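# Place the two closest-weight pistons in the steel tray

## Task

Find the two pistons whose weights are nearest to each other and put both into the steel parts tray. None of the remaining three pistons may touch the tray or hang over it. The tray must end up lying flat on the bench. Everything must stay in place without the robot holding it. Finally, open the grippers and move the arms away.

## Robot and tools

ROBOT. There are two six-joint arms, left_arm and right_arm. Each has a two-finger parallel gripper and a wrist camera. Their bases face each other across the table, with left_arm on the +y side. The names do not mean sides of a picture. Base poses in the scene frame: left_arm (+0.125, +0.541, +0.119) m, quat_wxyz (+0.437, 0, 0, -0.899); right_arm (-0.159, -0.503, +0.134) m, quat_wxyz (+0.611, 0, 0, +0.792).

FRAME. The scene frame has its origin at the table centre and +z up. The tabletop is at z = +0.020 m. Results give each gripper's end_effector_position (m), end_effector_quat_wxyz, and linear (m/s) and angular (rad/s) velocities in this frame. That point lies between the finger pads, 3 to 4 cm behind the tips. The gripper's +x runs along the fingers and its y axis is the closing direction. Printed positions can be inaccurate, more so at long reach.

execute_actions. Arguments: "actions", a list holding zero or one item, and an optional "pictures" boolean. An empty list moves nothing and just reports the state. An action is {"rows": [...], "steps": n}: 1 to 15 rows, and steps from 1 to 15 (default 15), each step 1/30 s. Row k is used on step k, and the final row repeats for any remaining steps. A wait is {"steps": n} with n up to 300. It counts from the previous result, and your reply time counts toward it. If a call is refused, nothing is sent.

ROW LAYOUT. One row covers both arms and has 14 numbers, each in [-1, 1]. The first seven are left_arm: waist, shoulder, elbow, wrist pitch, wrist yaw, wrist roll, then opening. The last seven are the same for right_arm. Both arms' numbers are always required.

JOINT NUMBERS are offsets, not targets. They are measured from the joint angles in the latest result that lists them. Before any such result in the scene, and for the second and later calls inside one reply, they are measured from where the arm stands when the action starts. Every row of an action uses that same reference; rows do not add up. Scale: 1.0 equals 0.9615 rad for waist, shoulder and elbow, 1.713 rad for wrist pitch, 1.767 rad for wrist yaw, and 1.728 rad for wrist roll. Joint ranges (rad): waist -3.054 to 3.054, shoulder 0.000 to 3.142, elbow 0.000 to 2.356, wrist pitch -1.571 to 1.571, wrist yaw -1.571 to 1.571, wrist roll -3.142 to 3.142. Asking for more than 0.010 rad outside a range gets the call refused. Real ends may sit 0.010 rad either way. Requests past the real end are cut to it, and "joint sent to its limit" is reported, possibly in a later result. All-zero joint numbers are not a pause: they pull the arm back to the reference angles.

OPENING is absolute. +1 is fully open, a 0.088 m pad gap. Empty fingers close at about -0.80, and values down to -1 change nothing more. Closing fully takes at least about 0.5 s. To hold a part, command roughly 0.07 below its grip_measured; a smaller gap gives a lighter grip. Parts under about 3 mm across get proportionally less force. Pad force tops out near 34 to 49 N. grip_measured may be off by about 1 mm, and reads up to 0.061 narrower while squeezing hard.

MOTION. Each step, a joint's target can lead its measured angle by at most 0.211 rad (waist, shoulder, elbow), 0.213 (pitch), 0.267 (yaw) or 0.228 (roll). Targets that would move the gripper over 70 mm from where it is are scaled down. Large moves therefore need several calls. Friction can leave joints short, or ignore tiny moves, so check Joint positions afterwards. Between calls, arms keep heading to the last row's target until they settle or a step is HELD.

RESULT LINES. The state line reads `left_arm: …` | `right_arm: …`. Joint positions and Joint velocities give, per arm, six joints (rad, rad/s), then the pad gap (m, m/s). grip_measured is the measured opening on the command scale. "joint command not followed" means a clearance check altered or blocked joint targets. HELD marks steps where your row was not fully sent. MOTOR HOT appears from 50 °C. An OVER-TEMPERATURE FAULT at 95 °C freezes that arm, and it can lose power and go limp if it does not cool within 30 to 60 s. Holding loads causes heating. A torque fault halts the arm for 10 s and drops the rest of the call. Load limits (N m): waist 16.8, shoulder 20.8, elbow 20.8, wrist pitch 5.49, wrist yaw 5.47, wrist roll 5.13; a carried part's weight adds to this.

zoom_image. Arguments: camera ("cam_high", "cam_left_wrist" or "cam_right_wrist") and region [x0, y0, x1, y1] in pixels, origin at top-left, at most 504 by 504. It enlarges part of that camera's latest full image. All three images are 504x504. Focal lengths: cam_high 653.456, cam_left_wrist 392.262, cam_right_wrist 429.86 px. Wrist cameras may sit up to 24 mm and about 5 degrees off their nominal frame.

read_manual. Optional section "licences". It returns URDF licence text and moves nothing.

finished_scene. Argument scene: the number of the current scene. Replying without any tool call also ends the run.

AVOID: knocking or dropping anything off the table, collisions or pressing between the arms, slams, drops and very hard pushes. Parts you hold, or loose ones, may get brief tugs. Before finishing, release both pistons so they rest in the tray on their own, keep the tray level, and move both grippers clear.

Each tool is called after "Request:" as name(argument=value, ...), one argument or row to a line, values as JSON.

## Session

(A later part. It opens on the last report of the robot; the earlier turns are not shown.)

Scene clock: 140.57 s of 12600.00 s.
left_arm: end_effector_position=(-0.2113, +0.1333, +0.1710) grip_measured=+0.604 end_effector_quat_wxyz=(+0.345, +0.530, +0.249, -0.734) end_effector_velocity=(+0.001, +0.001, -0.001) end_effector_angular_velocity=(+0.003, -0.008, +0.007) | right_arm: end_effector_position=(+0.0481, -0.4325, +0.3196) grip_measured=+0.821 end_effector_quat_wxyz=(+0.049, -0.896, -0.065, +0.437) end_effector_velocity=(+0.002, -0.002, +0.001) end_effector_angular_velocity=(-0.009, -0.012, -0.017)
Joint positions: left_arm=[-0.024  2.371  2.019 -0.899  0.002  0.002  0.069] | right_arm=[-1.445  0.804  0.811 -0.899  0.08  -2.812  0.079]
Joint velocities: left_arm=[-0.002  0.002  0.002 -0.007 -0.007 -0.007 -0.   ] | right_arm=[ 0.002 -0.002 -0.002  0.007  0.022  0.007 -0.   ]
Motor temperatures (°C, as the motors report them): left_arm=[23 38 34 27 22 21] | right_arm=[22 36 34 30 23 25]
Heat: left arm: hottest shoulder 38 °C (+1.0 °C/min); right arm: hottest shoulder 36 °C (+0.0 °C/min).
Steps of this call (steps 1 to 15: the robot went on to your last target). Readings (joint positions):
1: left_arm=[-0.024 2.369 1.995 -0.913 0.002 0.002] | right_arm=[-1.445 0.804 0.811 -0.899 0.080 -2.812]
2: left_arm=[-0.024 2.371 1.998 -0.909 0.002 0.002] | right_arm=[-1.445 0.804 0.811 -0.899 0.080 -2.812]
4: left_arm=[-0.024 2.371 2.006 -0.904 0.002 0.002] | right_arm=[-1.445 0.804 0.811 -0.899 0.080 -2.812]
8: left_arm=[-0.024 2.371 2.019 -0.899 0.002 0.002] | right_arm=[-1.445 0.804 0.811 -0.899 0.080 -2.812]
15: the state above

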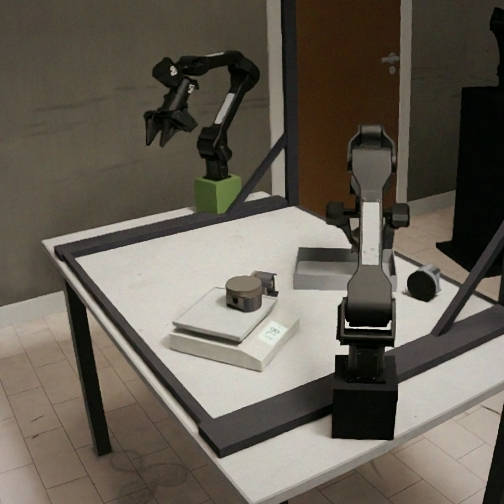

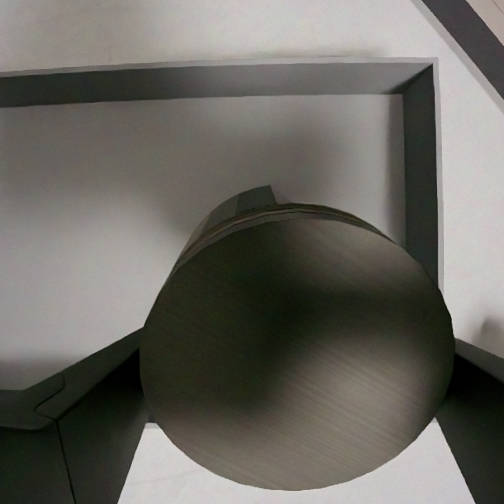

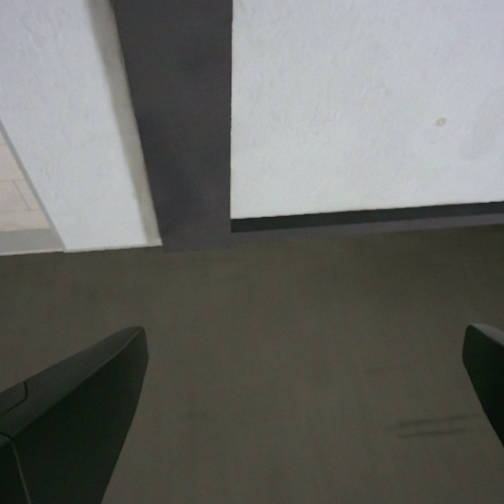

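Request:
execute_actions(
  actions=[
    {"rows":[[0,0.02,0.04,0,0,0,0.52,0,0,0,0,0,0,0.82],[0,0.05,0.08,-0.01,0,0,0.52,0,0,0,0,0,0,0.82],[0,0.08,0.12,-0.02,0,0,0.52,0,0,0,0,0,0,0.82],[0,0.11,0.16,-0.03,0,0,0.52,0,0,0,0,0,0,0.82],[0,0.14,0.2,-0.04,0,0,0.52,0,0,0,0,0,0,0.82],[0,0.17,0.245,-0.05,0,0,0.52,0,0,0,0,0,0,0.82],[0,0.19,0.245,-0.059,0,0,0.52,0,0,0,0,0,0,0.82],[0,0.21,0.245,-0.059,0,0,0.52,0,0,0,0,0,0,0.82],[0,0.225,0.245,-0.059,0,0,0.52,0,0,0,0,0,0,0.82],[0,0.24,0.245,-0.059,0,0,0.52,0,0,0,0,0,0,0.82]]},
  ],
  pictures=false,
)

Request:
execute_actions(
  actions=[
    {"steps":15},
  ],
)

Request:
zoom_image(
  camera="cam_high",
  region=[280,190,450,320],
)

Scene clock: 147.10 s of 12600.00 s.
left_arm: end_effector_position=(-0.2200, +0.1228, +0.1176) grip_measured=+0.604 end_effector_quat_wxyz=(+0.331, +0.568, +0.267, -0.705) end_effector_velocity=(+0.015, +0.018, -0.099) end_effector_angular_velocity=(+0.157, -0.136, +0.006) | right_arm: end_effector_position=(+0.0481, -0.4325, +0.3196) grip_measured=+0.821 end_effector_quat_wxyz=(+0.049, -0.896, -0.065, +0.437) end_effector_velocity=(-0.004, -0.001, -0.004) end_effector_angular_velocity=(-0.016, +0.019, +0.019)
Joint positions: left_arm=[-0.024  2.594  2.238 -1.001  0.002  0.002  0.069] | right_arm=[-1.445  0.804  0.811 -0.899  0.08  -2.812  0.079]
Joint velocities: left_arm=[-0.002  0.188  0.002 -0.022 -0.007 -0.007 -0.   ] | right_arm=[-0.002 -0.002 -0.002 -0.022 -0.007 -0.022 -0.   ]
Motor temperatures (°C, as the motors report them): left_arm=[23 40 34 27 22 21] | right_arm=[22 36 34 30 23 25]
Heat: left arm: hottest shoulder 40 °C (+3.0 °C/min); right arm: hottest shoulder 36 °C (+0.0 °C/min).
Steps of this call (steps 1 to 15: the robot went on to your last target; steps 16 to 90: nothing new was sent; then 3.03 s passed at rest; steps 91 to 105: all 15 steps of this action). Readings (joint positions):
91: left_arm=[-0.024 2.371 2.023 -0.900 0.002 0.002] | right_arm=[-1.445 0.804 0.811 -0.899 0.080 -2.812]
92: left_arm=[-0.024 2.378 2.036 -0.907 0.002 0.002] | right_arm=[-1.445 0.804 0.811 -0.899 0.080 -2.812]
94: left_arm=[-0.024 2.409 2.089 -0.923 0.002 0.002] | right_arm=[-1.445 0.804 0.811 -0.899 0.080 -2.812]
98: left_arm=[-0.024 2.497 2.214 -0.969 0.002 0.002] | right_arm=[-1.445 0.804 0.811 -0.899 0.080 -2.812]
105: the state above

Scene clock: 147.60 s of 12600.00 s.
left_arm: end_effector_position=(-0.2208, +0.1218, +0.1167) grip_measured=+0.604 end_effector_quat_wxyz=(+0.331, +0.567, +0.267, -0.705) end_effector_velocity=(+0.001, +0.002, +0.000) end_effector_angular_velocity=(+0.002, -0.009, +0.006) | right_arm: end_effector_position=(+0.0481, -0.4325, +0.3196) grip_measured=+0.821 end_effector_quat_wxyz=(+0.049, -0.896, -0.065, +0.437) end_effector_velocity=(+0.001, +0.001, -0.000) end_effector_angular_velocity=(+0.002, -0.001, +0.008)
Joint positions: left_arm=[-0.024  2.599  2.245 -1.     0.002  0.002  0.069] | right_arm=[-1.445  0.804  0.811 -0.899  0.08  -2.812  0.079]
Joint velocities: left_arm=[-0.002 -0.002 -0.002 -0.007 -0.007 -0.007 -0.   ] | right_arm=[-0.002  0.002 -0.002  0.007 -0.007 -0.007 -0.   ]
Motor temperatures (°C, as the motors report them): left_arm=[23 40 34 27 22 21] | right_arm=[22 36 34 30 23 25]
Heat: left arm: hottest shoulder 40 °C (+3.0 °C/min); right arm: hottest shoulder 36 °C (+0.0 °C/min).
Steps of this call (steps 1 to 15: the robot went on to your last target). Readings (joint positions):
1: left_arm=[-0.024 2.598 2.238 -1.001 0.002 0.002] | right_arm=[-1.445 0.804 0.811 -0.899 0.080 -2.812]
2: left_arm=[-0.024 2.599 2.238 -1.001 0.002 0.002] | right_arm=[-1.445 0.804 0.811 -0.899 0.080 -2.812]
4: left_arm=[-0.024 2.599 2.239 -1.001 0.002 0.002] | right_arm=[-1.445 0.804 0.811 -0.899 0.080 -2.812]
8: left_arm=[-0.024 2.599 2.245 -1.000 0.002 0.002] | right_arm=[-1.445 0.804 0.811 -0.899 0.080 -2.812]
15: the state above
All arms were judged still, so your last target was given up. Only a new action makes them travel on or press farther. Fingers that are still opening or closing keep moving.

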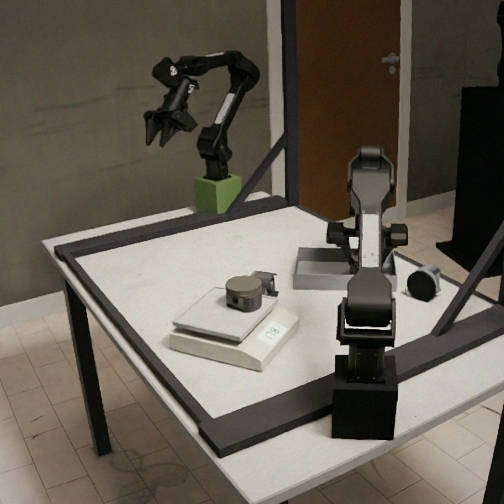

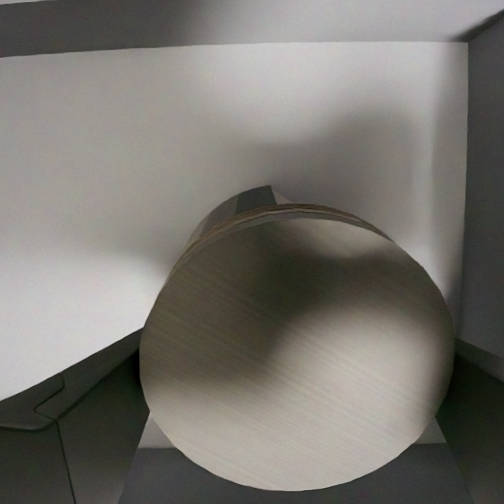

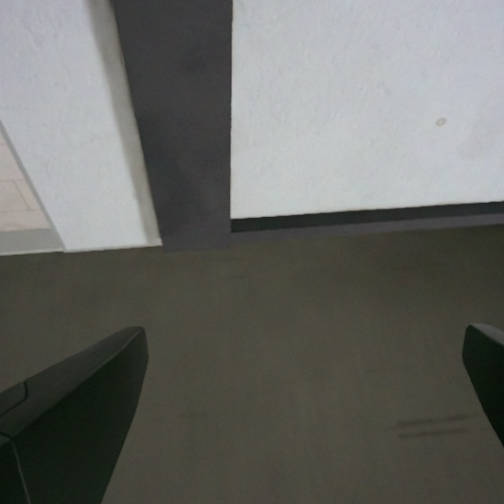

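Region (280, 190, 450, 320) of cam_high's 504x504 image, scaled by 2.965, with more detail than that image has; it fills the top 385 rows of this view, and the rest is white.

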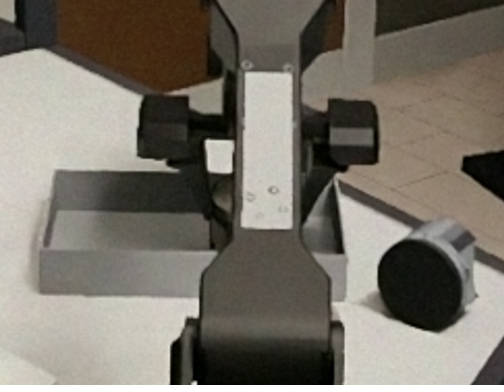

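Request:
execute_actions(
  actions=[
    {"rows":[[0,0.025,0,-0.01,0,0,0.52,0,0,0,0,0,0,0.82],[0,0.025,0,-0.01,0,0,0.52,0,0,0,0,0,0,0.82],[0,0.025,0,-0.01,0,0,0.52,0,0,0,0,0,0,0.82],[0,0.025,0,-0.01,0,0,0.52,0,0,0,0,0,0,0.82],[0,0.025,0,-0.01,0,0,0.52,0,0,0,0,0,0,0.82],[0,0.025,0,-0.01,0,0,0.52,0,0,0,0,0,0,0.82],[0,0.025,0,-0.01,0,0,0.52,0,0,0,0,0,0,0.82],[0,0.025,0,-0.01,0,0,0.58,0,0,0,0,0,0,0.82],[0,0.025,0,-0.01,0,0,0.62,0,0,0,0,0,0,0.82],[0,0.025,0,-0.01,0,0,0.68,0,0,0,0,0,0,0.82],[0,0.025,0,-0.01,0,0,0.9,0,0,0,0,0,0,0.82]]},
  ],
  pictures=false,
)

Request:
execute_actions(
  actions=[
    {"rows":[[0,-0.05,0,0,0,0,1,0,0,0,0,0,0,0.82],[0,-0.1,0,0,0,0,1,0,0,0,0,0,0,0.82],[0,-0.15,-0.03,0,0,0,1,0,0,0,0,0,0,0.82],[0,-0.22,-0.08,0,0,0,1,0,0,0,0,0,0,0.82],[0,-0.3,-0.15,0,0,0,1,0,0,0,0,0,0,0.82]]},
  ],
)

Scene clock: 156.20 s of 12600.00 s.
left_arm: end_effector_position=(-0.2181, +0.1251, +0.1118) grip_measured=+0.854 end_effector_quat_wxyz=(+0.328, +0.575, +0.271, -0.699) end_effector_velocity=(+0.003, +0.004, -0.000) end_effector_angular_velocity=(+0.015, -0.016, +0.021) | right_arm: end_effector_position=(+0.0481, -0.4325, +0.3196) grip_measured=+0.821 end_effector_quat_wxyz=(+0.049, -0.896, -0.065, +0.437) end_effector_velocity=(-0.001, -0.001, -0.002) end_effector_angular_velocity=(+0.005, +0.015, -0.008)
Joint positions: left_arm=[-0.024  2.607  2.245 -1.016  0.002  0.002  0.081] | right_arm=[-1.445  0.804  0.811 -0.899  0.08  -2.812  0.079]
Joint velocities: left_arm=[-0.002 -0.002 -0.002 -0.022 -0.007 -0.022  0.027] | right_arm=[-0.007  0.002 -0.002 -0.007 -0.007  0.007 -0.   ]
Motor temperatures (°C, as the motors report them): left_arm=[23 43 35 27 22 21] | right_arm=[22 36 34 30 23 25]
Heat: left arm: hottest shoulder 43 °C (+7.1 °C/min); right arm: hottest shoulder 36 °C (+0.0 °C/min).
Steps of this call (steps 1 to 90: nothing new was sent; then 5.10 s passed at rest; steps 91 to 105: all 15 steps of this action). Readings (joint positions):
91: left_arm=[-0.024 2.600 2.245 -1.002 0.002 0.002] | right_arm=[-1.445 0.804 0.811 -0.899 0.080 -2.812]
92: left_arm=[-0.024 2.600 2.245 -1.006 0.002 0.002] | right_arm=[-1.445 0.804 0.811 -0.899 0.080 -2.812]
94: left_arm=[-0.024 2.601 2.245 -1.013 0.002 0.002] | right_arm=[-1.445 0.804 0.811 -0.899 0.080 -2.812]
98: left_arm=[-0.024 2.606 2.245 -1.016 0.002 0.002] | right_arm=[-1.445 0.804 0.811 -0.899 0.080 -2.812]
105: the state above

Scene clock: 156.70 s of 12600.00 s.
left_arm: end_effector_position=(-0.2117, +0.1328, +0.2338) grip_measured=+0.984 end_effector_quat_wxyz=(+0.352, +0.506, +0.238, -0.751) end_effector_velocity=(+0.023, +0.025, -0.054) end_effector_angular_velocity=(+0.126, -0.127, +0.013) | right_arm: end_effector_position=(+0.0481, -0.4325, +0.3196) grip_measured=+0.821 end_effector_quat_wxyz=(+0.049, -0.896, -0.065, +0.437) end_effector_velocity=(-0.003, +0.002, -0.001) end_effector_angular_velocity=(+0.019, +0.010, +0.006)
Joint positions: left_arm=[-0.024  2.299  2.125 -1.012  0.002  0.002  0.087] | right_arm=[-1.445  0.804  0.811 -0.899  0.08  -2.812  0.079]
Joint velocities: left_arm=[-0.002 -0.002 -0.159 -0.022 -0.022 -0.007  0.   ] | right_arm=[-0.002 -0.007 -0.002 -0.007 -0.022  0.007 -0.   ]
Motor temperatures (°C, as the motors report them): left_arm=[23 43 35 27 22 21] | right_arm=[22 35 34 30 23 25]
Heat: left arm: hottest shoulder 43 °C (+7.0 °C/min); right arm: hottest shoulder 35 °C (-1.0 °C/min).
Steps of this call (steps 1 to 15: all 15 steps of this action). Readings (joint positions):
1: left_arm=[-0.024 2.604 2.245 -1.016 0.002 0.002] | right_arm=[-1.445 0.804 0.811 -0.899 0.080 -2.812]
2: left_arm=[-0.024 2.595 2.245 -1.016 0.002 0.002] | right_arm=[-1.445 0.804 0.811 -0.899 0.080 -2.812]
4: left_arm=[-0.024 2.553 2.218 -1.016 0.002 0.002] | right_arm=[-1.445 0.804 0.811 -0.899 0.080 -2.812]
8: left_arm=[-0.024 2.393 2.131 -1.019 0.002 0.002] | right_arm=[-1.445 0.804 0.811 -0.899 0.080 -2.812]
15: the state above

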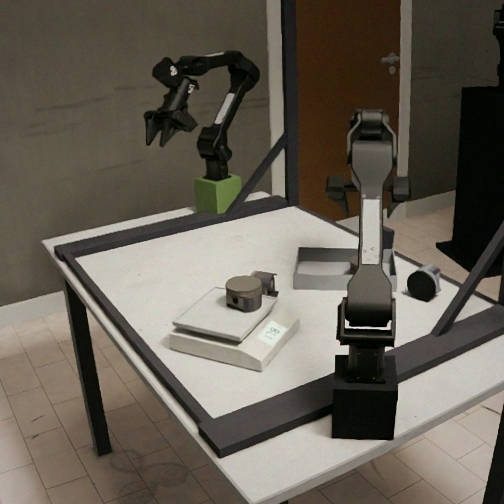

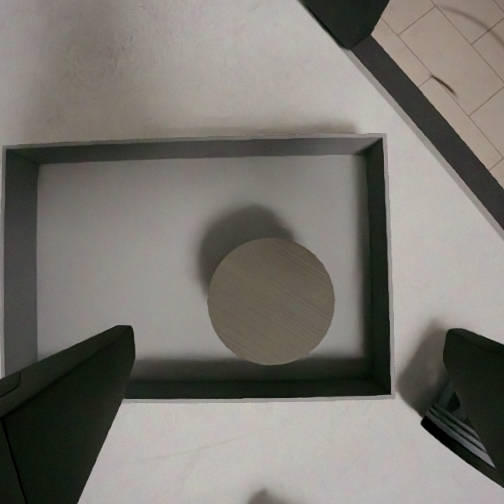

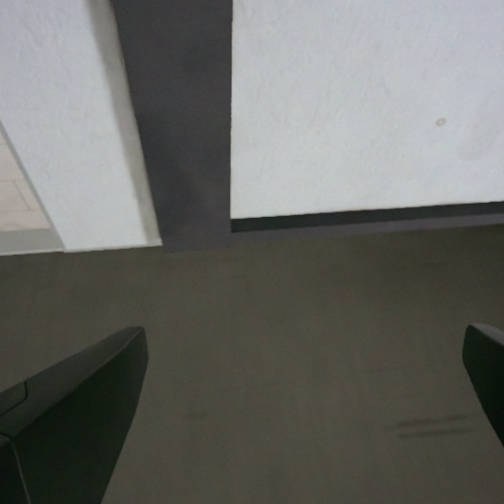

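Request:
execute_actions(
  actions=[
    {"rows":[[0.752,-0.55,-0.86,0.065,0,0,1,0,0,0,0,0,0,0.82]]},
  ],
  pictures=false,
)

Request:
execute_actions(
  actions=[
    {"steps":30},
  ],
)

Scene clock: 162.73 s of 12600.00 s.
left_arm: end_effector_position=(+0.0626, +0.1202, +0.2662) grip_measured=+0.985 end_effector_quat_wxyz=(+0.542, +0.421, +0.363, -0.631) end_effector_velocity=(+0.624, +0.172, -0.080) end_effector_angular_velocity=(+0.365, -0.085, +1.401) | right_arm: end_effector_position=(+0.0481, -0.4325, +0.3196) grip_measured=+0.821 end_effector_quat_wxyz=(+0.049, -0.896, -0.065, +0.437) end_effector_velocity=(-0.003, +0.002, -0.004) end_effector_angular_velocity=(+0.007, +0.017, +0.017)
Joint positions: left_arm=[ 0.519  1.839  1.563 -0.903  0.004  0.002  0.087] | right_arm=[-1.445  0.804  0.811 -0.899  0.08  -2.812  0.079]
Joint velocities: left_arm=[ 1.38  -0.72  -1.116  0.022 -0.037 -0.007 -0.   ] | right_arm=[-0.002 -0.002 -0.007 -0.007 -0.022 -0.007 -0.   ]
Motor temperatures (°C, as the motors report them): left_arm=[23 44 35 27 22 21] | right_arm=[22 35 35 30 23 25]
Heat: left arm: hottest shoulder 44 °C (+7.0 °C/min); right arm: hottest shoulder 35 °C (-1.0 °C/min).
Steps of this call (steps 1 to 30: the robot went on to your last target; steps 31 to 100: nothing new was sent; then 2.20 s passed at rest; steps 101 to 115: all 15 steps of this action). Readings (joint positions):
101: left_arm=[-0.019 2.290 2.085 -0.992 0.007 0.002] | right_arm=[-1.445 0.804 0.811 -0.899 0.080 -2.812]
102: left_arm=[-0.004 2.266 2.047 -0.977 0.010 0.002] | right_arm=[-1.445 0.804 0.811 -0.899 0.080 -2.812]
104: left_arm=[0.051 2.211 1.973 -0.955 0.010 0.002] | right_arm=[-1.445 0.804 0.811 -0.899 0.080 -2.812]
108: left_arm=[0.208 2.079 1.830 -0.921 0.007 0.002] | right_arm=[-1.445 0.804 0.811 -0.899 0.080 -2.812]
115: the state above

Scene clock: 163.73 s of 12600.00 s.
left_arm: end_effector_position=(+0.1380, +0.1777, +0.2094) grip_measured=+0.985 end_effector_quat_wxyz=(+0.557, +0.440, +0.454, -0.538) end_effector_velocity=(+0.000, +0.005, -0.001) end_effector_angular_velocity=(+0.022, -0.005, +0.006) | right_arm: end_effector_position=(+0.0481, -0.4325, +0.3196) grip_measured=+0.821 end_effector_quat_wxyz=(+0.049, -0.896, -0.065, +0.437) end_effector_velocity=(-0.000, +0.003, +0.000) end_effector_angular_velocity=(+0.014, -0.002, +0.017)
Joint positions: left_arm=[ 0.7    1.778  1.308 -0.899 -0.001  0.002  0.087] | right_arm=[-1.445  0.804  0.811 -0.899  0.08  -2.812  0.079]
Joint velocities: left_arm=[-0.002 -0.002 -0.002 -0.022 -0.007 -0.007 -0.   ] | right_arm=[-0.002 -0.002 -0.002  0.007 -0.022 -0.007 -0.   ]
Motor temperatures (°C, as the motors report them): left_arm=[23 44 35 27 22 21] | right_arm=[22 35 35 30 23 25]
Heat: left arm: hottest shoulder 44 °C (+7.0 °C/min); right arm: hottest shoulder 35 °C (-1.0 °C/min).
Steps of this call (steps 1 to 30: the robot went on to your last target). Readings (joint positions):
1: left_arm=[0.564 1.818 1.524 -0.900 0.002 0.002] | right_arm=[-1.445 0.804 0.811 -0.899 0.080 -2.812]
2: left_arm=[0.606 1.801 1.480 -0.896 0.001 0.002] | right_arm=[-1.445 0.804 0.811 -0.899 0.080 -2.812]
4: left_arm=[0.674 1.782 1.389 -0.902 -0.003 0.002] | right_arm=[-1.445 0.804 0.811 -0.899 0.080 -2.812]
8: left_arm=[0.705 1.782 1.309 -0.907 -0.003 0.002] | right_arm=[-1.445 0.804 0.811 -0.899 0.080 -2.812]
30: the state above
All arms were judged still, so your last target was given up. Only a new action makes them travel on or press farther. Fingers that are still opening or closing keep moving.

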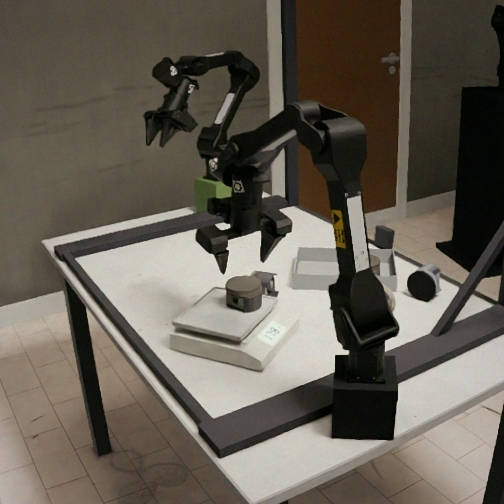

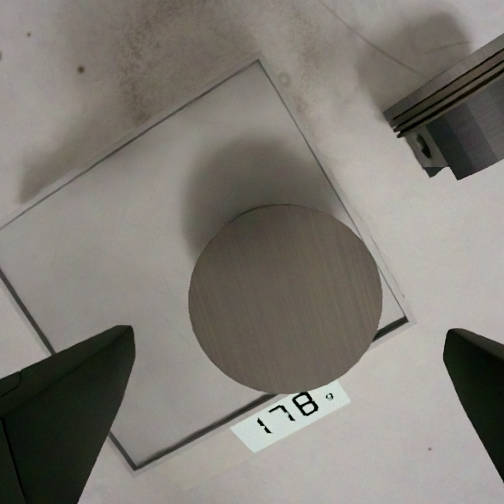

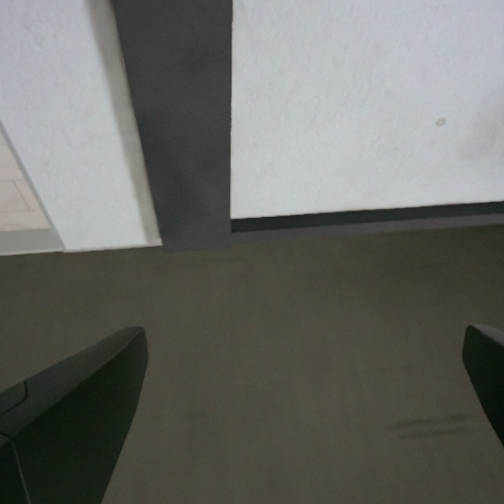

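Request:
execute_actions(
  actions=[
    {"rows":[[0,0.015,-0.03,0.01,0,0,1,0,0,0,0,0,0,0.82],[0,0.03,-0.06,0.03,0,0,1,0,0,0,0,0,0,0.82],[0,0.045,-0.09,0.05,0,0,1,0,0,0,0,0,0,0.82],[0,0.06,-0.12,0.075,0,0,1,0,0,0,0,0,0,0.82],[0,0.078,-0.15,0.1,0,0,1,0,0,0,0,0,0,0.82],[0,0.078,-0.168,0.131,0,0,1,0,0,0,0,0,0,0.82]]},
  ],
  pictures=false,
)

Request:
execute_actions(
  actions=[
    {"rows":[[0,0,0,0,0,0,0.85,0,0,0,0,0,0,0.82],[0,0,0,0,0,0,0.75,0,0,0,0,0,0,0.82],[0,0,0,0,0,0,0.7,0,0,0,0,0,0,0.82],[0,0,0,0,0,0,0.66,0,0,0,0,0,0,0.82],[0,0,0,0,0,0,0.63,0,0,0,0,0,0,0.82],[0,0,0,0,0,0,0.6,0,0,0,0,0,0,0.82],[0,0,0,0,0,0,0.56,0,0,0,0,0,0,0.82],[0,0,0,0,0,0,0.52,0,0,0,0,0,0,0.82]]},
  ],
)

Scene clock: 169.13 s of 12600.00 s.
left_arm: end_effector_position=(+0.1379, +0.1790, +0.1522) grip_measured=+0.985 end_effector_quat_wxyz=(+0.557, +0.440, +0.454, -0.538) end_effector_velocity=(+0.000, -0.001, +0.000) end_effector_angular_velocity=(-0.007, -0.003, +0.021) | right_arm: end_effector_position=(+0.0481, -0.4325, +0.3196) grip_measured=+0.821 end_effector_quat_wxyz=(+0.049, -0.896, -0.065, +0.437) end_effector_velocity=(-0.004, -0.001, -0.004) end_effector_angular_velocity=(-0.009, +0.026, +0.008)
Joint positions: left_arm=[ 0.7    1.846  1.154 -0.677 -0.001  0.002  0.087] | right_arm=[-1.445  0.804  0.811 -0.899  0.08  -2.812  0.079]
Joint velocities: left_arm=[-0.002 -0.002 -0.002  0.007 -0.007 -0.022 -0.   ] | right_arm=[-0.002  0.002 -0.002 -0.022 -0.007 -0.007 -0.   ]
Motor temperatures (°C, as the motors report them): left_arm=[23 43 35 27 22 21] | right_arm=[22 35 35 30 23 25]
Heat: left arm: hottest shoulder 43 °C (+6.1 °C/min); right arm: hottest shoulder 35 °C (-1.0 °C/min).
Steps of this call (steps 1 to 90: nothing new was sent; then 1.90 s passed at rest; steps 91 to 105: all 15 steps of this action). Readings (joint positions):
91: left_arm=[0.700 1.778 1.305 -0.897 -0.001 0.002] | right_arm=[-1.445 0.804 0.811 -0.899 0.080 -2.812]
92: left_arm=[0.700 1.778 1.295 -0.884 -0.001 0.002] | right_arm=[-1.445 0.804 0.811 -0.899 0.080 -2.812]
94: left_arm=[0.700 1.784 1.261 -0.834 -0.001 0.002] | right_arm=[-1.445 0.804 0.811 -0.899 0.080 -2.812]
98: left_arm=[0.700 1.832 1.178 -0.719 -0.001 0.002] | right_arm=[-1.445 0.804 0.811 -0.899 0.080 -2.812]
105: the state above

Scene clock: 169.63 s of 12600.00 s.
left_arm: end_effector_position=(+0.1376, +0.1790, +0.1522) grip_measured=+0.600 end_effector_quat_wxyz=(+0.556, +0.440, +0.455, -0.539) end_effector_velocity=(+0.000, -0.001, +0.000) end_effector_angular_velocity=(-0.007, -0.003, +0.021) | right_arm: end_effector_position=(+0.0481, -0.4325, +0.3196) grip_measured=+0.821 end_effector_quat_wxyz=(+0.049, -0.896, -0.065, +0.437) end_effector_velocity=(-0.002, +0.001, -0.002) end_effector_angular_velocity=(-0.000, +0.010, +0.024)
Joint positions: left_arm=[ 0.7    1.846  1.154 -0.677  0.002  0.002  0.068] | right_arm=[-1.445  0.804  0.811 -0.899  0.08  -2.812  0.079]
Joint velocities: left_arm=[-0.002 -0.002 -0.002  0.007 -0.007 -0.022 -0.   ] | right_arm=[-0.007 -0.002 -0.002 -0.007 -0.022 -0.022 -0.   ]
Motor temperatures (°C, as the motors report them): left_arm=[23 43 35 27 22 21] | right_arm=[22 35 35 30 23 25]
Heat: left arm: hottest shoulder 43 °C (+6.0 °C/min); right arm: hottest shoulder 35 °C (-1.0 °C/min).
Steps of this call (steps 1 to 15: all 15 steps of this action). Readings (joint positions):
1: left_arm=[0.700 1.846 1.154 -0.677 -0.001 0.002] | right_arm=[-1.445 0.804 0.811 -0.899 0.080 -2.812]
2: left_arm=[0.700 1.846 1.154 -0.677 -0.001 0.002] | right_arm=[-1.445 0.804 0.811 -0.899 0.080 -2.812]
4: left_arm=[0.700 1.846 1.154 -0.677 -0.001 0.002] | right_arm=[-1.445 0.804 0.811 -0.899 0.080 -2.812]
8: left_arm=[0.700 1.846 1.154 -0.677 0.002 0.002] | right_arm=[-1.445 0.804 0.811 -0.899 0.080 -2.812]
15: the state above

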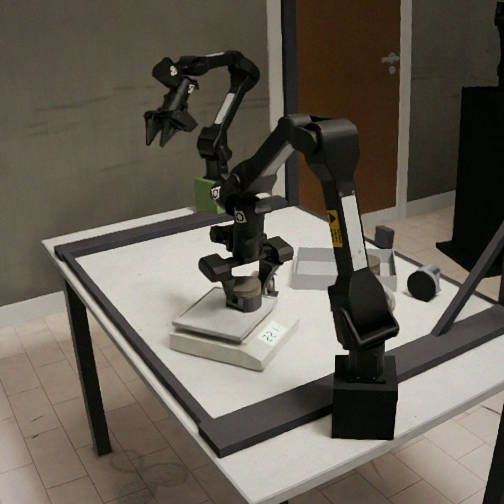

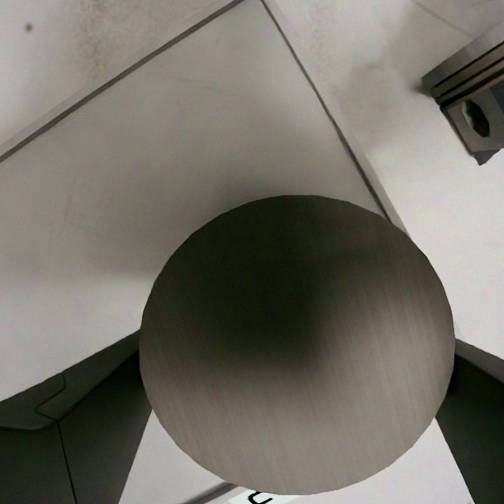

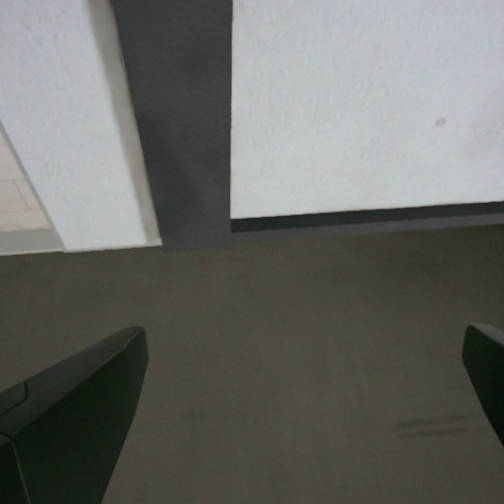

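Request:
execute_actions(
  actions=[
    {"rows":[[0,-0.015,0.03,-0.02,0,0,0.52,0,0,0,0,0,0,0.82],[0,-0.03,0.06,-0.04,0,0,0.52,0,0,0,0,0,0,0.82],[0,-0.045,0.1,-0.07,0,0,0.52,0,0,0,0,0,0,0.82],[0,-0.06,0.13,-0.1,0,0,0.52,0,0,0,0,0,0,0.82],[0,-0.07,0.17,-0.13,0,0,0.52,0,0,0,0,0,0,0.82],[-0.04,-0.07,0.17,-0.13,0,0,0.52,0,0,0,0,0,0,0.82],[-0.1,-0.07,0.17,-0.13,0,0,0.52,0,0,0,0,0,0,0.82],[-0.16,-0.07,0.17,-0.13,0,0,0.52,0,0,0,0,0,0,0.82],[-0.22,-0.07,0.17,-0.13,0,0,0.52,0,0,0,0,0,0,0.82],[-0.28,-0.07,0.17,-0.13,0,0,0.52,0,0,0,0,0,0,0.82],[-0.34,-0.07,0.17,-0.13,0,0,0.52,0,0,0,0,0,0,0.82],[-0.4,-0.07,0.17,-0.13,0,0,0.52,0,0,0,0,0,0,0.82],[-0.46,-0.07,0.17,-0.13,0,0,0.52,0,0,0,0,0,0,0.82],[-0.52,-0.07,0.17,-0.13,0,0,0.52,0,0,0,0,0,0,0.82],[-0.567,-0.07,0.17,-0.13,0,0,0.52,0,0,0,0,0,0,0.82]]},
  ],
  pictures=false,
)

Request:
execute_actions(
  actions=[
    {"steps":15},
  ],
  pictures=false,
)

Request:
execute_actions(
  actions=[
    {"rows":[[0,0.05,0.07,0,0,0,0.52,0,0,0,0,0,0,0.82],[0,0.1,0.14,0,0,0,0.52,0,0,0,0,0,0,0.82],[0,0.15,0.21,0,0,0,0.52,0,0,0,0,0,0,0.82],[0,0.2,0.28,-0.01,0,0,0.52,0,0,0,0,0,0,0.82],[0,0.25,0.35,-0.01,0,0,0.52,0,0,0,0,0,0,0.82],[0,0.3,0.42,-0.02,0,0,0.52,0,0,0,0,0,0,0.82],[0,0.35,0.49,-0.02,0,0,0.52,0,0,0,0,0,0,0.82],[0,0.4,0.56,-0.02,0,0,0.52,0,0,0,0,0,0,0.82],[0,0.45,0.63,-0.03,0,0,0.52,0,0,0,0,0,0,0.82],[0,0.5,0.7,-0.03,0,0,0.52,0,0,0,0,0,0,0.82],[0,0.55,0.77,-0.03,0,0,0.52,0,0,0,0,0,0,0.82],[0,0.6,0.84,-0.04,0,0,0.52,0,0,0,0,0,0,0.82],[0,0.65,0.9,-0.04,0,0,0.52,0,0,0,0,0,0,0.82],[0,0.7,0.96,-0.04,0,0,0.52,0,0,0,0,0,0,0.82],[0,0.74,0.98,-0.04,0,0,0.52,0,0,0,0,0,0,0.82]]},
  ],
  pictures=false,
)

Request:
execute_actions(
  actions=[
    {"steps":20},
  ],
)

Scene clock: 188.20 s of 12600.00 s.
left_arm: end_effector_position=(-0.0081, +0.2002, +0.2084) grip_measured=+0.600 end_effector_quat_wxyz=(+0.437, +0.523, +0.355, -0.641) end_effector_velocity=(-0.597, +0.254, -0.007) end_effector_angular_velocity=(+0.087, -0.025, -1.765) | right_arm: end_effector_position=(+0.0481, -0.4325, +0.3196) grip_measured=+0.821 end_effector_quat_wxyz=(+0.049, -0.896, -0.065, +0.437) end_effector_velocity=(-0.002, -0.000, -0.001) end_effector_angular_velocity=(+0.009, +0.006, -0.004)
Joint positions: left_arm=[ 0.292  1.786  1.314 -0.895 -0.001  0.002  0.068] | right_arm=[-1.445  0.804  0.811 -0.899  0.08  -2.812  0.079]
Joint velocities: left_arm=[-1.77   0.002 -0.007 -0.081  0.007 -0.007 -0.   ] | right_arm=[-0.002 -0.007 -0.002 -0.007 -0.007  0.007 -0.   ]
Motor temperatures (°C, as the motors report them): left_arm=[23 42 34 27 22 21] | right_arm=[22 35 35 30 23 25]
Heat: left arm: hottest shoulder 42 °C (+5.1 °C/min); right arm: hottest shoulder 35 °C (-1.0 °C/min).
Steps of this call (steps 1 to 15: the robot went on to your last target; steps 16 to 90: nothing new was sent; then 15.07 s passed at rest; steps 91 to 105: all 15 steps of this action). Readings (joint positions):
91: left_arm=[0.700 1.846 1.156 -0.682 0.002 0.002] | right_arm=[-1.445 0.804 0.811 -0.899 0.080 -2.812]
92: left_arm=[0.700 1.846 1.166 -0.700 0.002 0.002] | right_arm=[-1.445 0.804 0.811 -0.899 0.080 -2.812]
94: left_arm=[0.700 1.843 1.202 -0.768 0.002 0.002] | right_arm=[-1.445 0.804 0.811 -0.899 0.080 -2.812]
98: left_arm=[0.665 1.807 1.283 -0.867 -0.010 0.002] | right_arm=[-1.445 0.804 0.811 -0.899 0.080 -2.812]
105: the state above

Scene clock: 188.70 s of 12600.00 s.
left_arm: end_effector_position=(-0.0534, +0.2227, +0.2082) grip_measured=+0.600 end_effector_quat_wxyz=(+0.390, +0.547, +0.320, -0.668) end_effector_velocity=(-0.002, +0.000, +0.000) end_effector_angular_velocity=(-0.002, +0.011, +0.003) | right_arm: end_effector_position=(+0.0481, -0.4325, +0.3196) grip_measured=+0.821 end_effector_quat_wxyz=(+0.049, -0.896, -0.065, +0.437) end_effector_velocity=(-0.002, +0.001, -0.002) end_effector_angular_velocity=(+0.027, +0.017, -0.011)
Joint positions: left_arm=[ 0.155  1.786  1.314 -0.9    0.002  0.002  0.068] | right_arm=[-1.445  0.804  0.811 -0.899  0.08  -2.812  0.079]
Joint velocities: left_arm=[-0.002 -0.002 -0.002  0.007  0.007 -0.007  0.   ] | right_arm=[-0.007 -0.002 -0.002 -0.007 -0.022  0.022 -0.   ]
Motor temperatures (°C, as the motors report them): left_arm=[23 42 35 27 22 21] | right_arm=[22 35 35 30 23 25]
Heat: left arm: hottest shoulder 42 °C (+5.1 °C/min); right arm: hottest shoulder 35 °C (-1.0 °C/min).
Steps of this call (steps 1 to 15: the robot went on to your last target). Readings (joint positions):
1: left_arm=[0.236 1.786 1.314 -0.896 0.004 0.002] | right_arm=[-1.445 0.804 0.811 -0.899 0.080 -2.812]
2: left_arm=[0.192 1.786 1.314 -0.896 0.011 0.002] | right_arm=[-1.445 0.804 0.811 -0.899 0.080 -2.812]
4: left_arm=[0.144 1.786 1.314 -0.896 0.014 0.002] | right_arm=[-1.445 0.804 0.811 -0.899 0.080 -2.812]
8: left_arm=[0.148 1.786 1.314 -0.900 0.004 0.002] | right_arm=[-1.445 0.804 0.811 -0.899 0.080 -2.812]
15: the state above

Scene clock: 189.20 s of 12600.00 s.
left_arm: end_effector_position=(-0.1384, +0.0709, +0.1958) grip_measured=+0.600 end_effector_quat_wxyz=(+0.414, +0.493, +0.289, -0.709) end_effector_velocity=(-0.150, -0.267, -0.157) end_effector_angular_velocity=(-0.260, +0.141, +0.007) | right_arm: end_effector_position=(+0.0481, -0.4325, +0.3196) grip_measured=+0.821 end_effector_quat_wxyz=(+0.049, -0.896, -0.065, +0.437) end_effector_velocity=(-0.002, -0.000, -0.002) end_effector_angular_velocity=(-0.002, +0.008, +0.008)
Joint positions: left_arm=[ 0.155  2.38   2.123 -0.96   0.002  0.002  0.068] | right_arm=[-1.445  0.804  0.811 -0.899  0.08  -2.812  0.079]
Joint velocities: left_arm=[-0.002  1.341  1.643 -0.007 -0.007 -0.007  0.   ] | right_arm=[-0.002 -0.002 -0.002 -0.007 -0.007 -0.007 -0.   ]
Motor temperatures (°C, as the motors report them): left_arm=[23 42 35 27 22 21] | right_arm=[22 35 35 30 23 25]
Heat: left arm: hottest shoulder 42 °C (+5.0 °C/min); right arm: hottest shoulder 35 °C (-1.0 °C/min).
Steps of this call (steps 1 to 15: all 15 steps of this action). Readings (joint positions):
1: left_arm=[0.155 1.791 1.322 -0.905 0.002 0.002] | right_arm=[-1.445 0.804 0.811 -0.899 0.080 -2.812]
2: left_arm=[0.155 1.807 1.346 -0.914 0.002 0.002] | right_arm=[-1.445 0.804 0.811 -0.899 0.080 -2.812]
4: left_arm=[0.155 1.873 1.440 -0.914 0.002 0.002] | right_arm=[-1.445 0.804 0.811 -0.899 0.080 -2.812]
8: left_arm=[0.155 2.050 1.690 -0.923 0.002 0.002] | right_arm=[-1.445 0.804 0.811 -0.899 0.080 -2.812]
15: the state above

Scene clock: 189.87 s of 12600.00 s.
left_arm: end_effector_position=(-0.1477, +0.0542, +0.1770) grip_measured=+0.600 end_effector_quat_wxyz=(+0.414, +0.492, +0.288, -0.709) end_effector_velocity=(+0.000, +0.001, +0.005) end_effector_angular_velocity=(-0.007, -0.007, -0.007) | right_arm: end_effector_position=(+0.0481, -0.4325, +0.3196) grip_measured=+0.821 end_effector_quat_wxyz=(+0.049, -0.896, -0.065, +0.437) end_effector_velocity=(+0.001, +0.001, +0.000) end_effector_angular_velocity=(+0.012, -0.003, -0.004)
Joint positions: left_arm=[ 0.155  2.489  2.244 -0.97   0.002  0.002  0.068] | right_arm=[-1.445  0.804  0.811 -0.899  0.08  -2.812  0.079]
Joint velocities: left_arm=[-0.002 -0.012 -0.002 -0.007 -0.007  0.007  0.   ] | right_arm=[-0.002 -0.002 -0.002  0.007 -0.007  0.007 -0.   ]
Motor temperatures (°C, as the motors report them): left_arm=[23 42 35 27 22 21] | right_arm=[22 35 35 30 23 25]
Heat: left arm: hottest shoulder 42 °C (+5.1 °C/min); right arm: hottest shoulder 35 °C (-1.0 °C/min).
Steps of this call (steps 1 to 20: the robot went on to your last target). Readings (joint positions):
1: left_arm=[0.155 2.416 2.166 -0.957 0.002 0.002] | right_arm=[-1.445 0.804 0.811 -0.899 0.080 -2.812]
2: left_arm=[0.155 2.443 2.193 -0.958 0.002 0.002] | right_arm=[-1.445 0.804 0.811 -0.899 0.080 -2.812]
4: left_arm=[0.155 2.473 2.216 -0.968 0.002 0.002] | right_arm=[-1.445 0.804 0.811 -0.899 0.080 -2.812]
8: left_arm=[0.155 2.489 2.229 -0.970 0.002 0.002] | right_arm=[-1.445 0.804 0.811 -0.899 0.080 -2.812]
20: the state above

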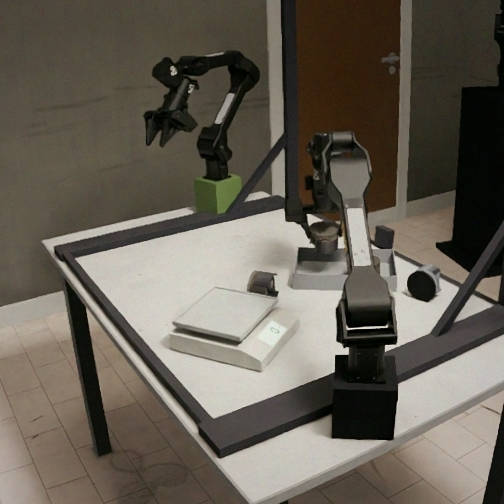

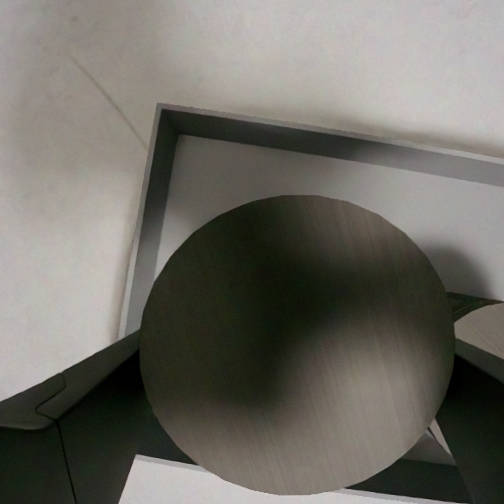

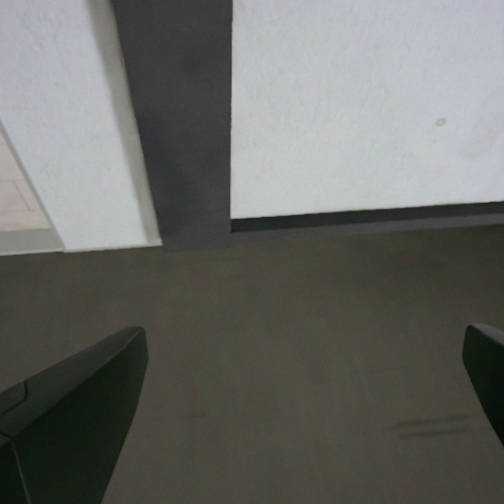

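Request:
execute_actions(
  actions=[
    {"rows":[[0,0.015,0,0,0,0,0.52,0,0,0,0,0,0,0.82],[0,0.03,0,0,0,0,0.52,0,0,0,0,0,0,0.82],[0,0.045,0,0,0,0,0.52,0,0,0,0,0,0,0.82],[0,0.06,0,0.005,0,0,0.52,0,0,0,0,0,0,0.82],[0,0.075,0,0.01,0,0,0.52,0,0,0,0,0,0,0.82],[0,0.09,0,0.015,0,0,0.52,0,0,0,0,0,0,0.82],[0,0.105,0,0.015,0,0,0.52,0,0,0,0,0,0,0.82],[0,0.115,0,0.015,0,0,0.52,0,0,0,0,0,0,0.82],[0,0.125,0,0.015,0,0,0.52,0,0,0,0,0,0,0.82],[0,0.135,0,0.015,0,0,0.52,0,0,0,0,0,0,0.82],[0,0.142,0,0.015,0,0,0.52,0,0,0,0,0,0,0.82]]},
  ],
  pictures=false,
)

Request:
execute_actions(
  actions=[
    {"steps":12},
  ],
)

Request:
zoom_image(
  camera="cam_high",
  region=[270,200,410,310],
)

Scene clock: 196.33 s of 12600.00 s.
left_arm: end_effector_position=(-0.1447, +0.0595, +0.1095) grip_measured=+0.600 end_effector_quat_wxyz=(+0.398, +0.530, +0.311, -0.682) end_effector_velocity=(-0.009, -0.006, +0.001) end_effector_angular_velocity=(-0.036, +0.030, -0.002) | right_arm: end_effector_position=(+0.0481, -0.4325, +0.3196) grip_measured=+0.821 end_effector_quat_wxyz=(+0.049, -0.896, -0.065, +0.437) end_effector_velocity=(-0.003, +0.002, -0.004) end_effector_angular_velocity=(-0.002, +0.014, +0.028)
Joint positions: left_arm=[ 0.155  2.617  2.244 -0.95   0.002  0.002  0.068] | right_arm=[-1.445  0.804  0.811 -0.899  0.08  -2.812  0.079]
Joint velocities: left_arm=[-0.007  0.002 -0.002  0.051  0.007 -0.007  0.   ] | right_arm=[-0.002 -0.002 -0.007 -0.007 -0.022 -0.022  0.   ]
Motor temperatures (°C, as the motors report them): left_arm=[23 43 35 27 22 21] | right_arm=[22 35 35 30 23 25]
Heat: left arm: hottest shoulder 43 °C (+5.1 °C/min); right arm: hottest shoulder 35 °C (-1.0 °C/min).
Steps of this call (steps 1 to 15: the robot went on to your last target; steps 16 to 90: nothing new was sent; then 2.97 s passed at rest; steps 91 to 105: all 15 steps of this action). Readings (joint positions):
91: left_arm=[0.155 2.489 2.244 -0.970 0.002 0.002] | right_arm=[-1.445 0.804 0.811 -0.899 0.080 -2.812]
92: left_arm=[0.155 2.490 2.244 -0.970 0.002 0.002] | right_arm=[-1.445 0.804 0.811 -0.899 0.080 -2.812]
94: left_arm=[0.155 2.499 2.244 -0.969 0.002 0.002] | right_arm=[-1.445 0.804 0.811 -0.899 0.080 -2.812]
98: left_arm=[0.155 2.544 2.244 -0.950 0.002 0.002] | right_arm=[-1.445 0.804 0.811 -0.899 0.080 -2.812]
105: the state above

Scene clock: 196.73 s of 12600.00 s.
left_arm: end_effector_position=(-0.1452, +0.0587, +0.1094) grip_measured=+0.600 end_effector_quat_wxyz=(+0.398, +0.529, +0.310, -0.683) end_effector_velocity=(-0.001, +0.004, -0.002) end_effector_angular_velocity=(+0.010, -0.007, +0.016) | right_arm: end_effector_position=(+0.0481, -0.4325, +0.3196) grip_measured=+0.821 end_effector_quat_wxyz=(+0.049, -0.896, -0.065, +0.437) end_effector_velocity=(+0.001, +0.003, +0.001) end_effector_angular_velocity=(+0.023, +0.001, +0.006)
Joint positions: left_arm=[ 0.155  2.618  2.244 -0.945  0.002  0.002  0.068] | right_arm=[-1.445  0.804  0.811 -0.899  0.08  -2.812  0.079]
Joint velocities: left_arm=[-0.007  0.002 -0.002 -0.007 -0.007 -0.022 -0.   ] | right_arm=[-0.002  0.002  0.002  0.007 -0.022  0.007 -0.   ]
Motor temperatures (°C, as the motors report them): left_arm=[23 43 35 27 22 21] | right_arm=[22 35 35 30 23 25]
Heat: left arm: hottest shoulder 43 °C (+5.1 °C/min); right arm: hottest shoulder 35 °C (-1.0 °C/min).
Steps of this call (steps 1 to 12: the robot went on to your last target). Readings (joint positions):
1: left_arm=[0.155 2.617 2.244 -0.948 0.002 0.002] | right_arm=[-1.445 0.804 0.811 -0.899 0.080 -2.812]
2: left_arm=[0.155 2.617 2.244 -0.945 0.002 0.002] | right_arm=[-1.445 0.804 0.811 -0.899 0.080 -2.812]
4: left_arm=[0.155 2.617 2.244 -0.944 0.002 0.002] | right_arm=[-1.445 0.804 0.811 -0.899 0.080 -2.812]
8: left_arm=[0.155 2.618 2.244 -0.945 0.002 0.002] | right_arm=[-1.445 0.804 0.811 -0.899 0.080 -2.812]
12: the state above

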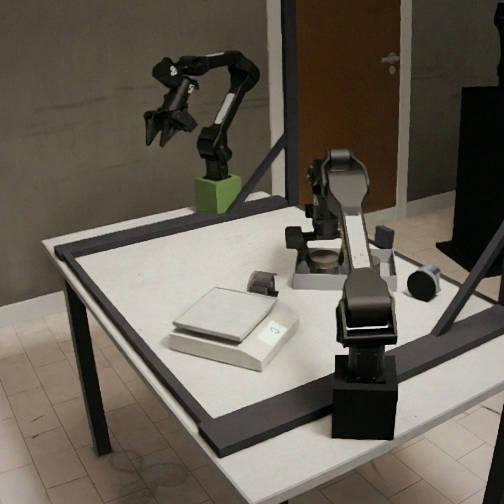

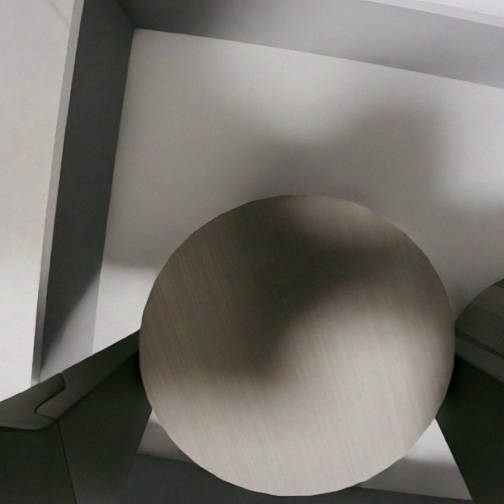

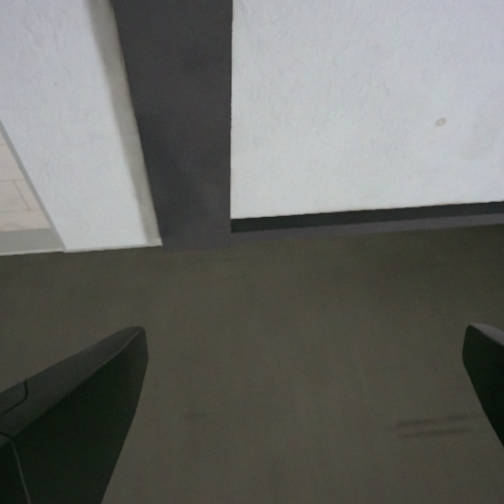

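Region (270, 200, 410, 310) of cam_high's 504x504 image, scaled by 3.600, with more detail than that image has; it fills the top 396 rows of this view, and the rest is white.

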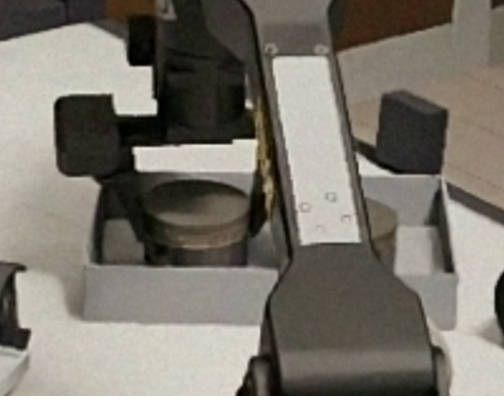

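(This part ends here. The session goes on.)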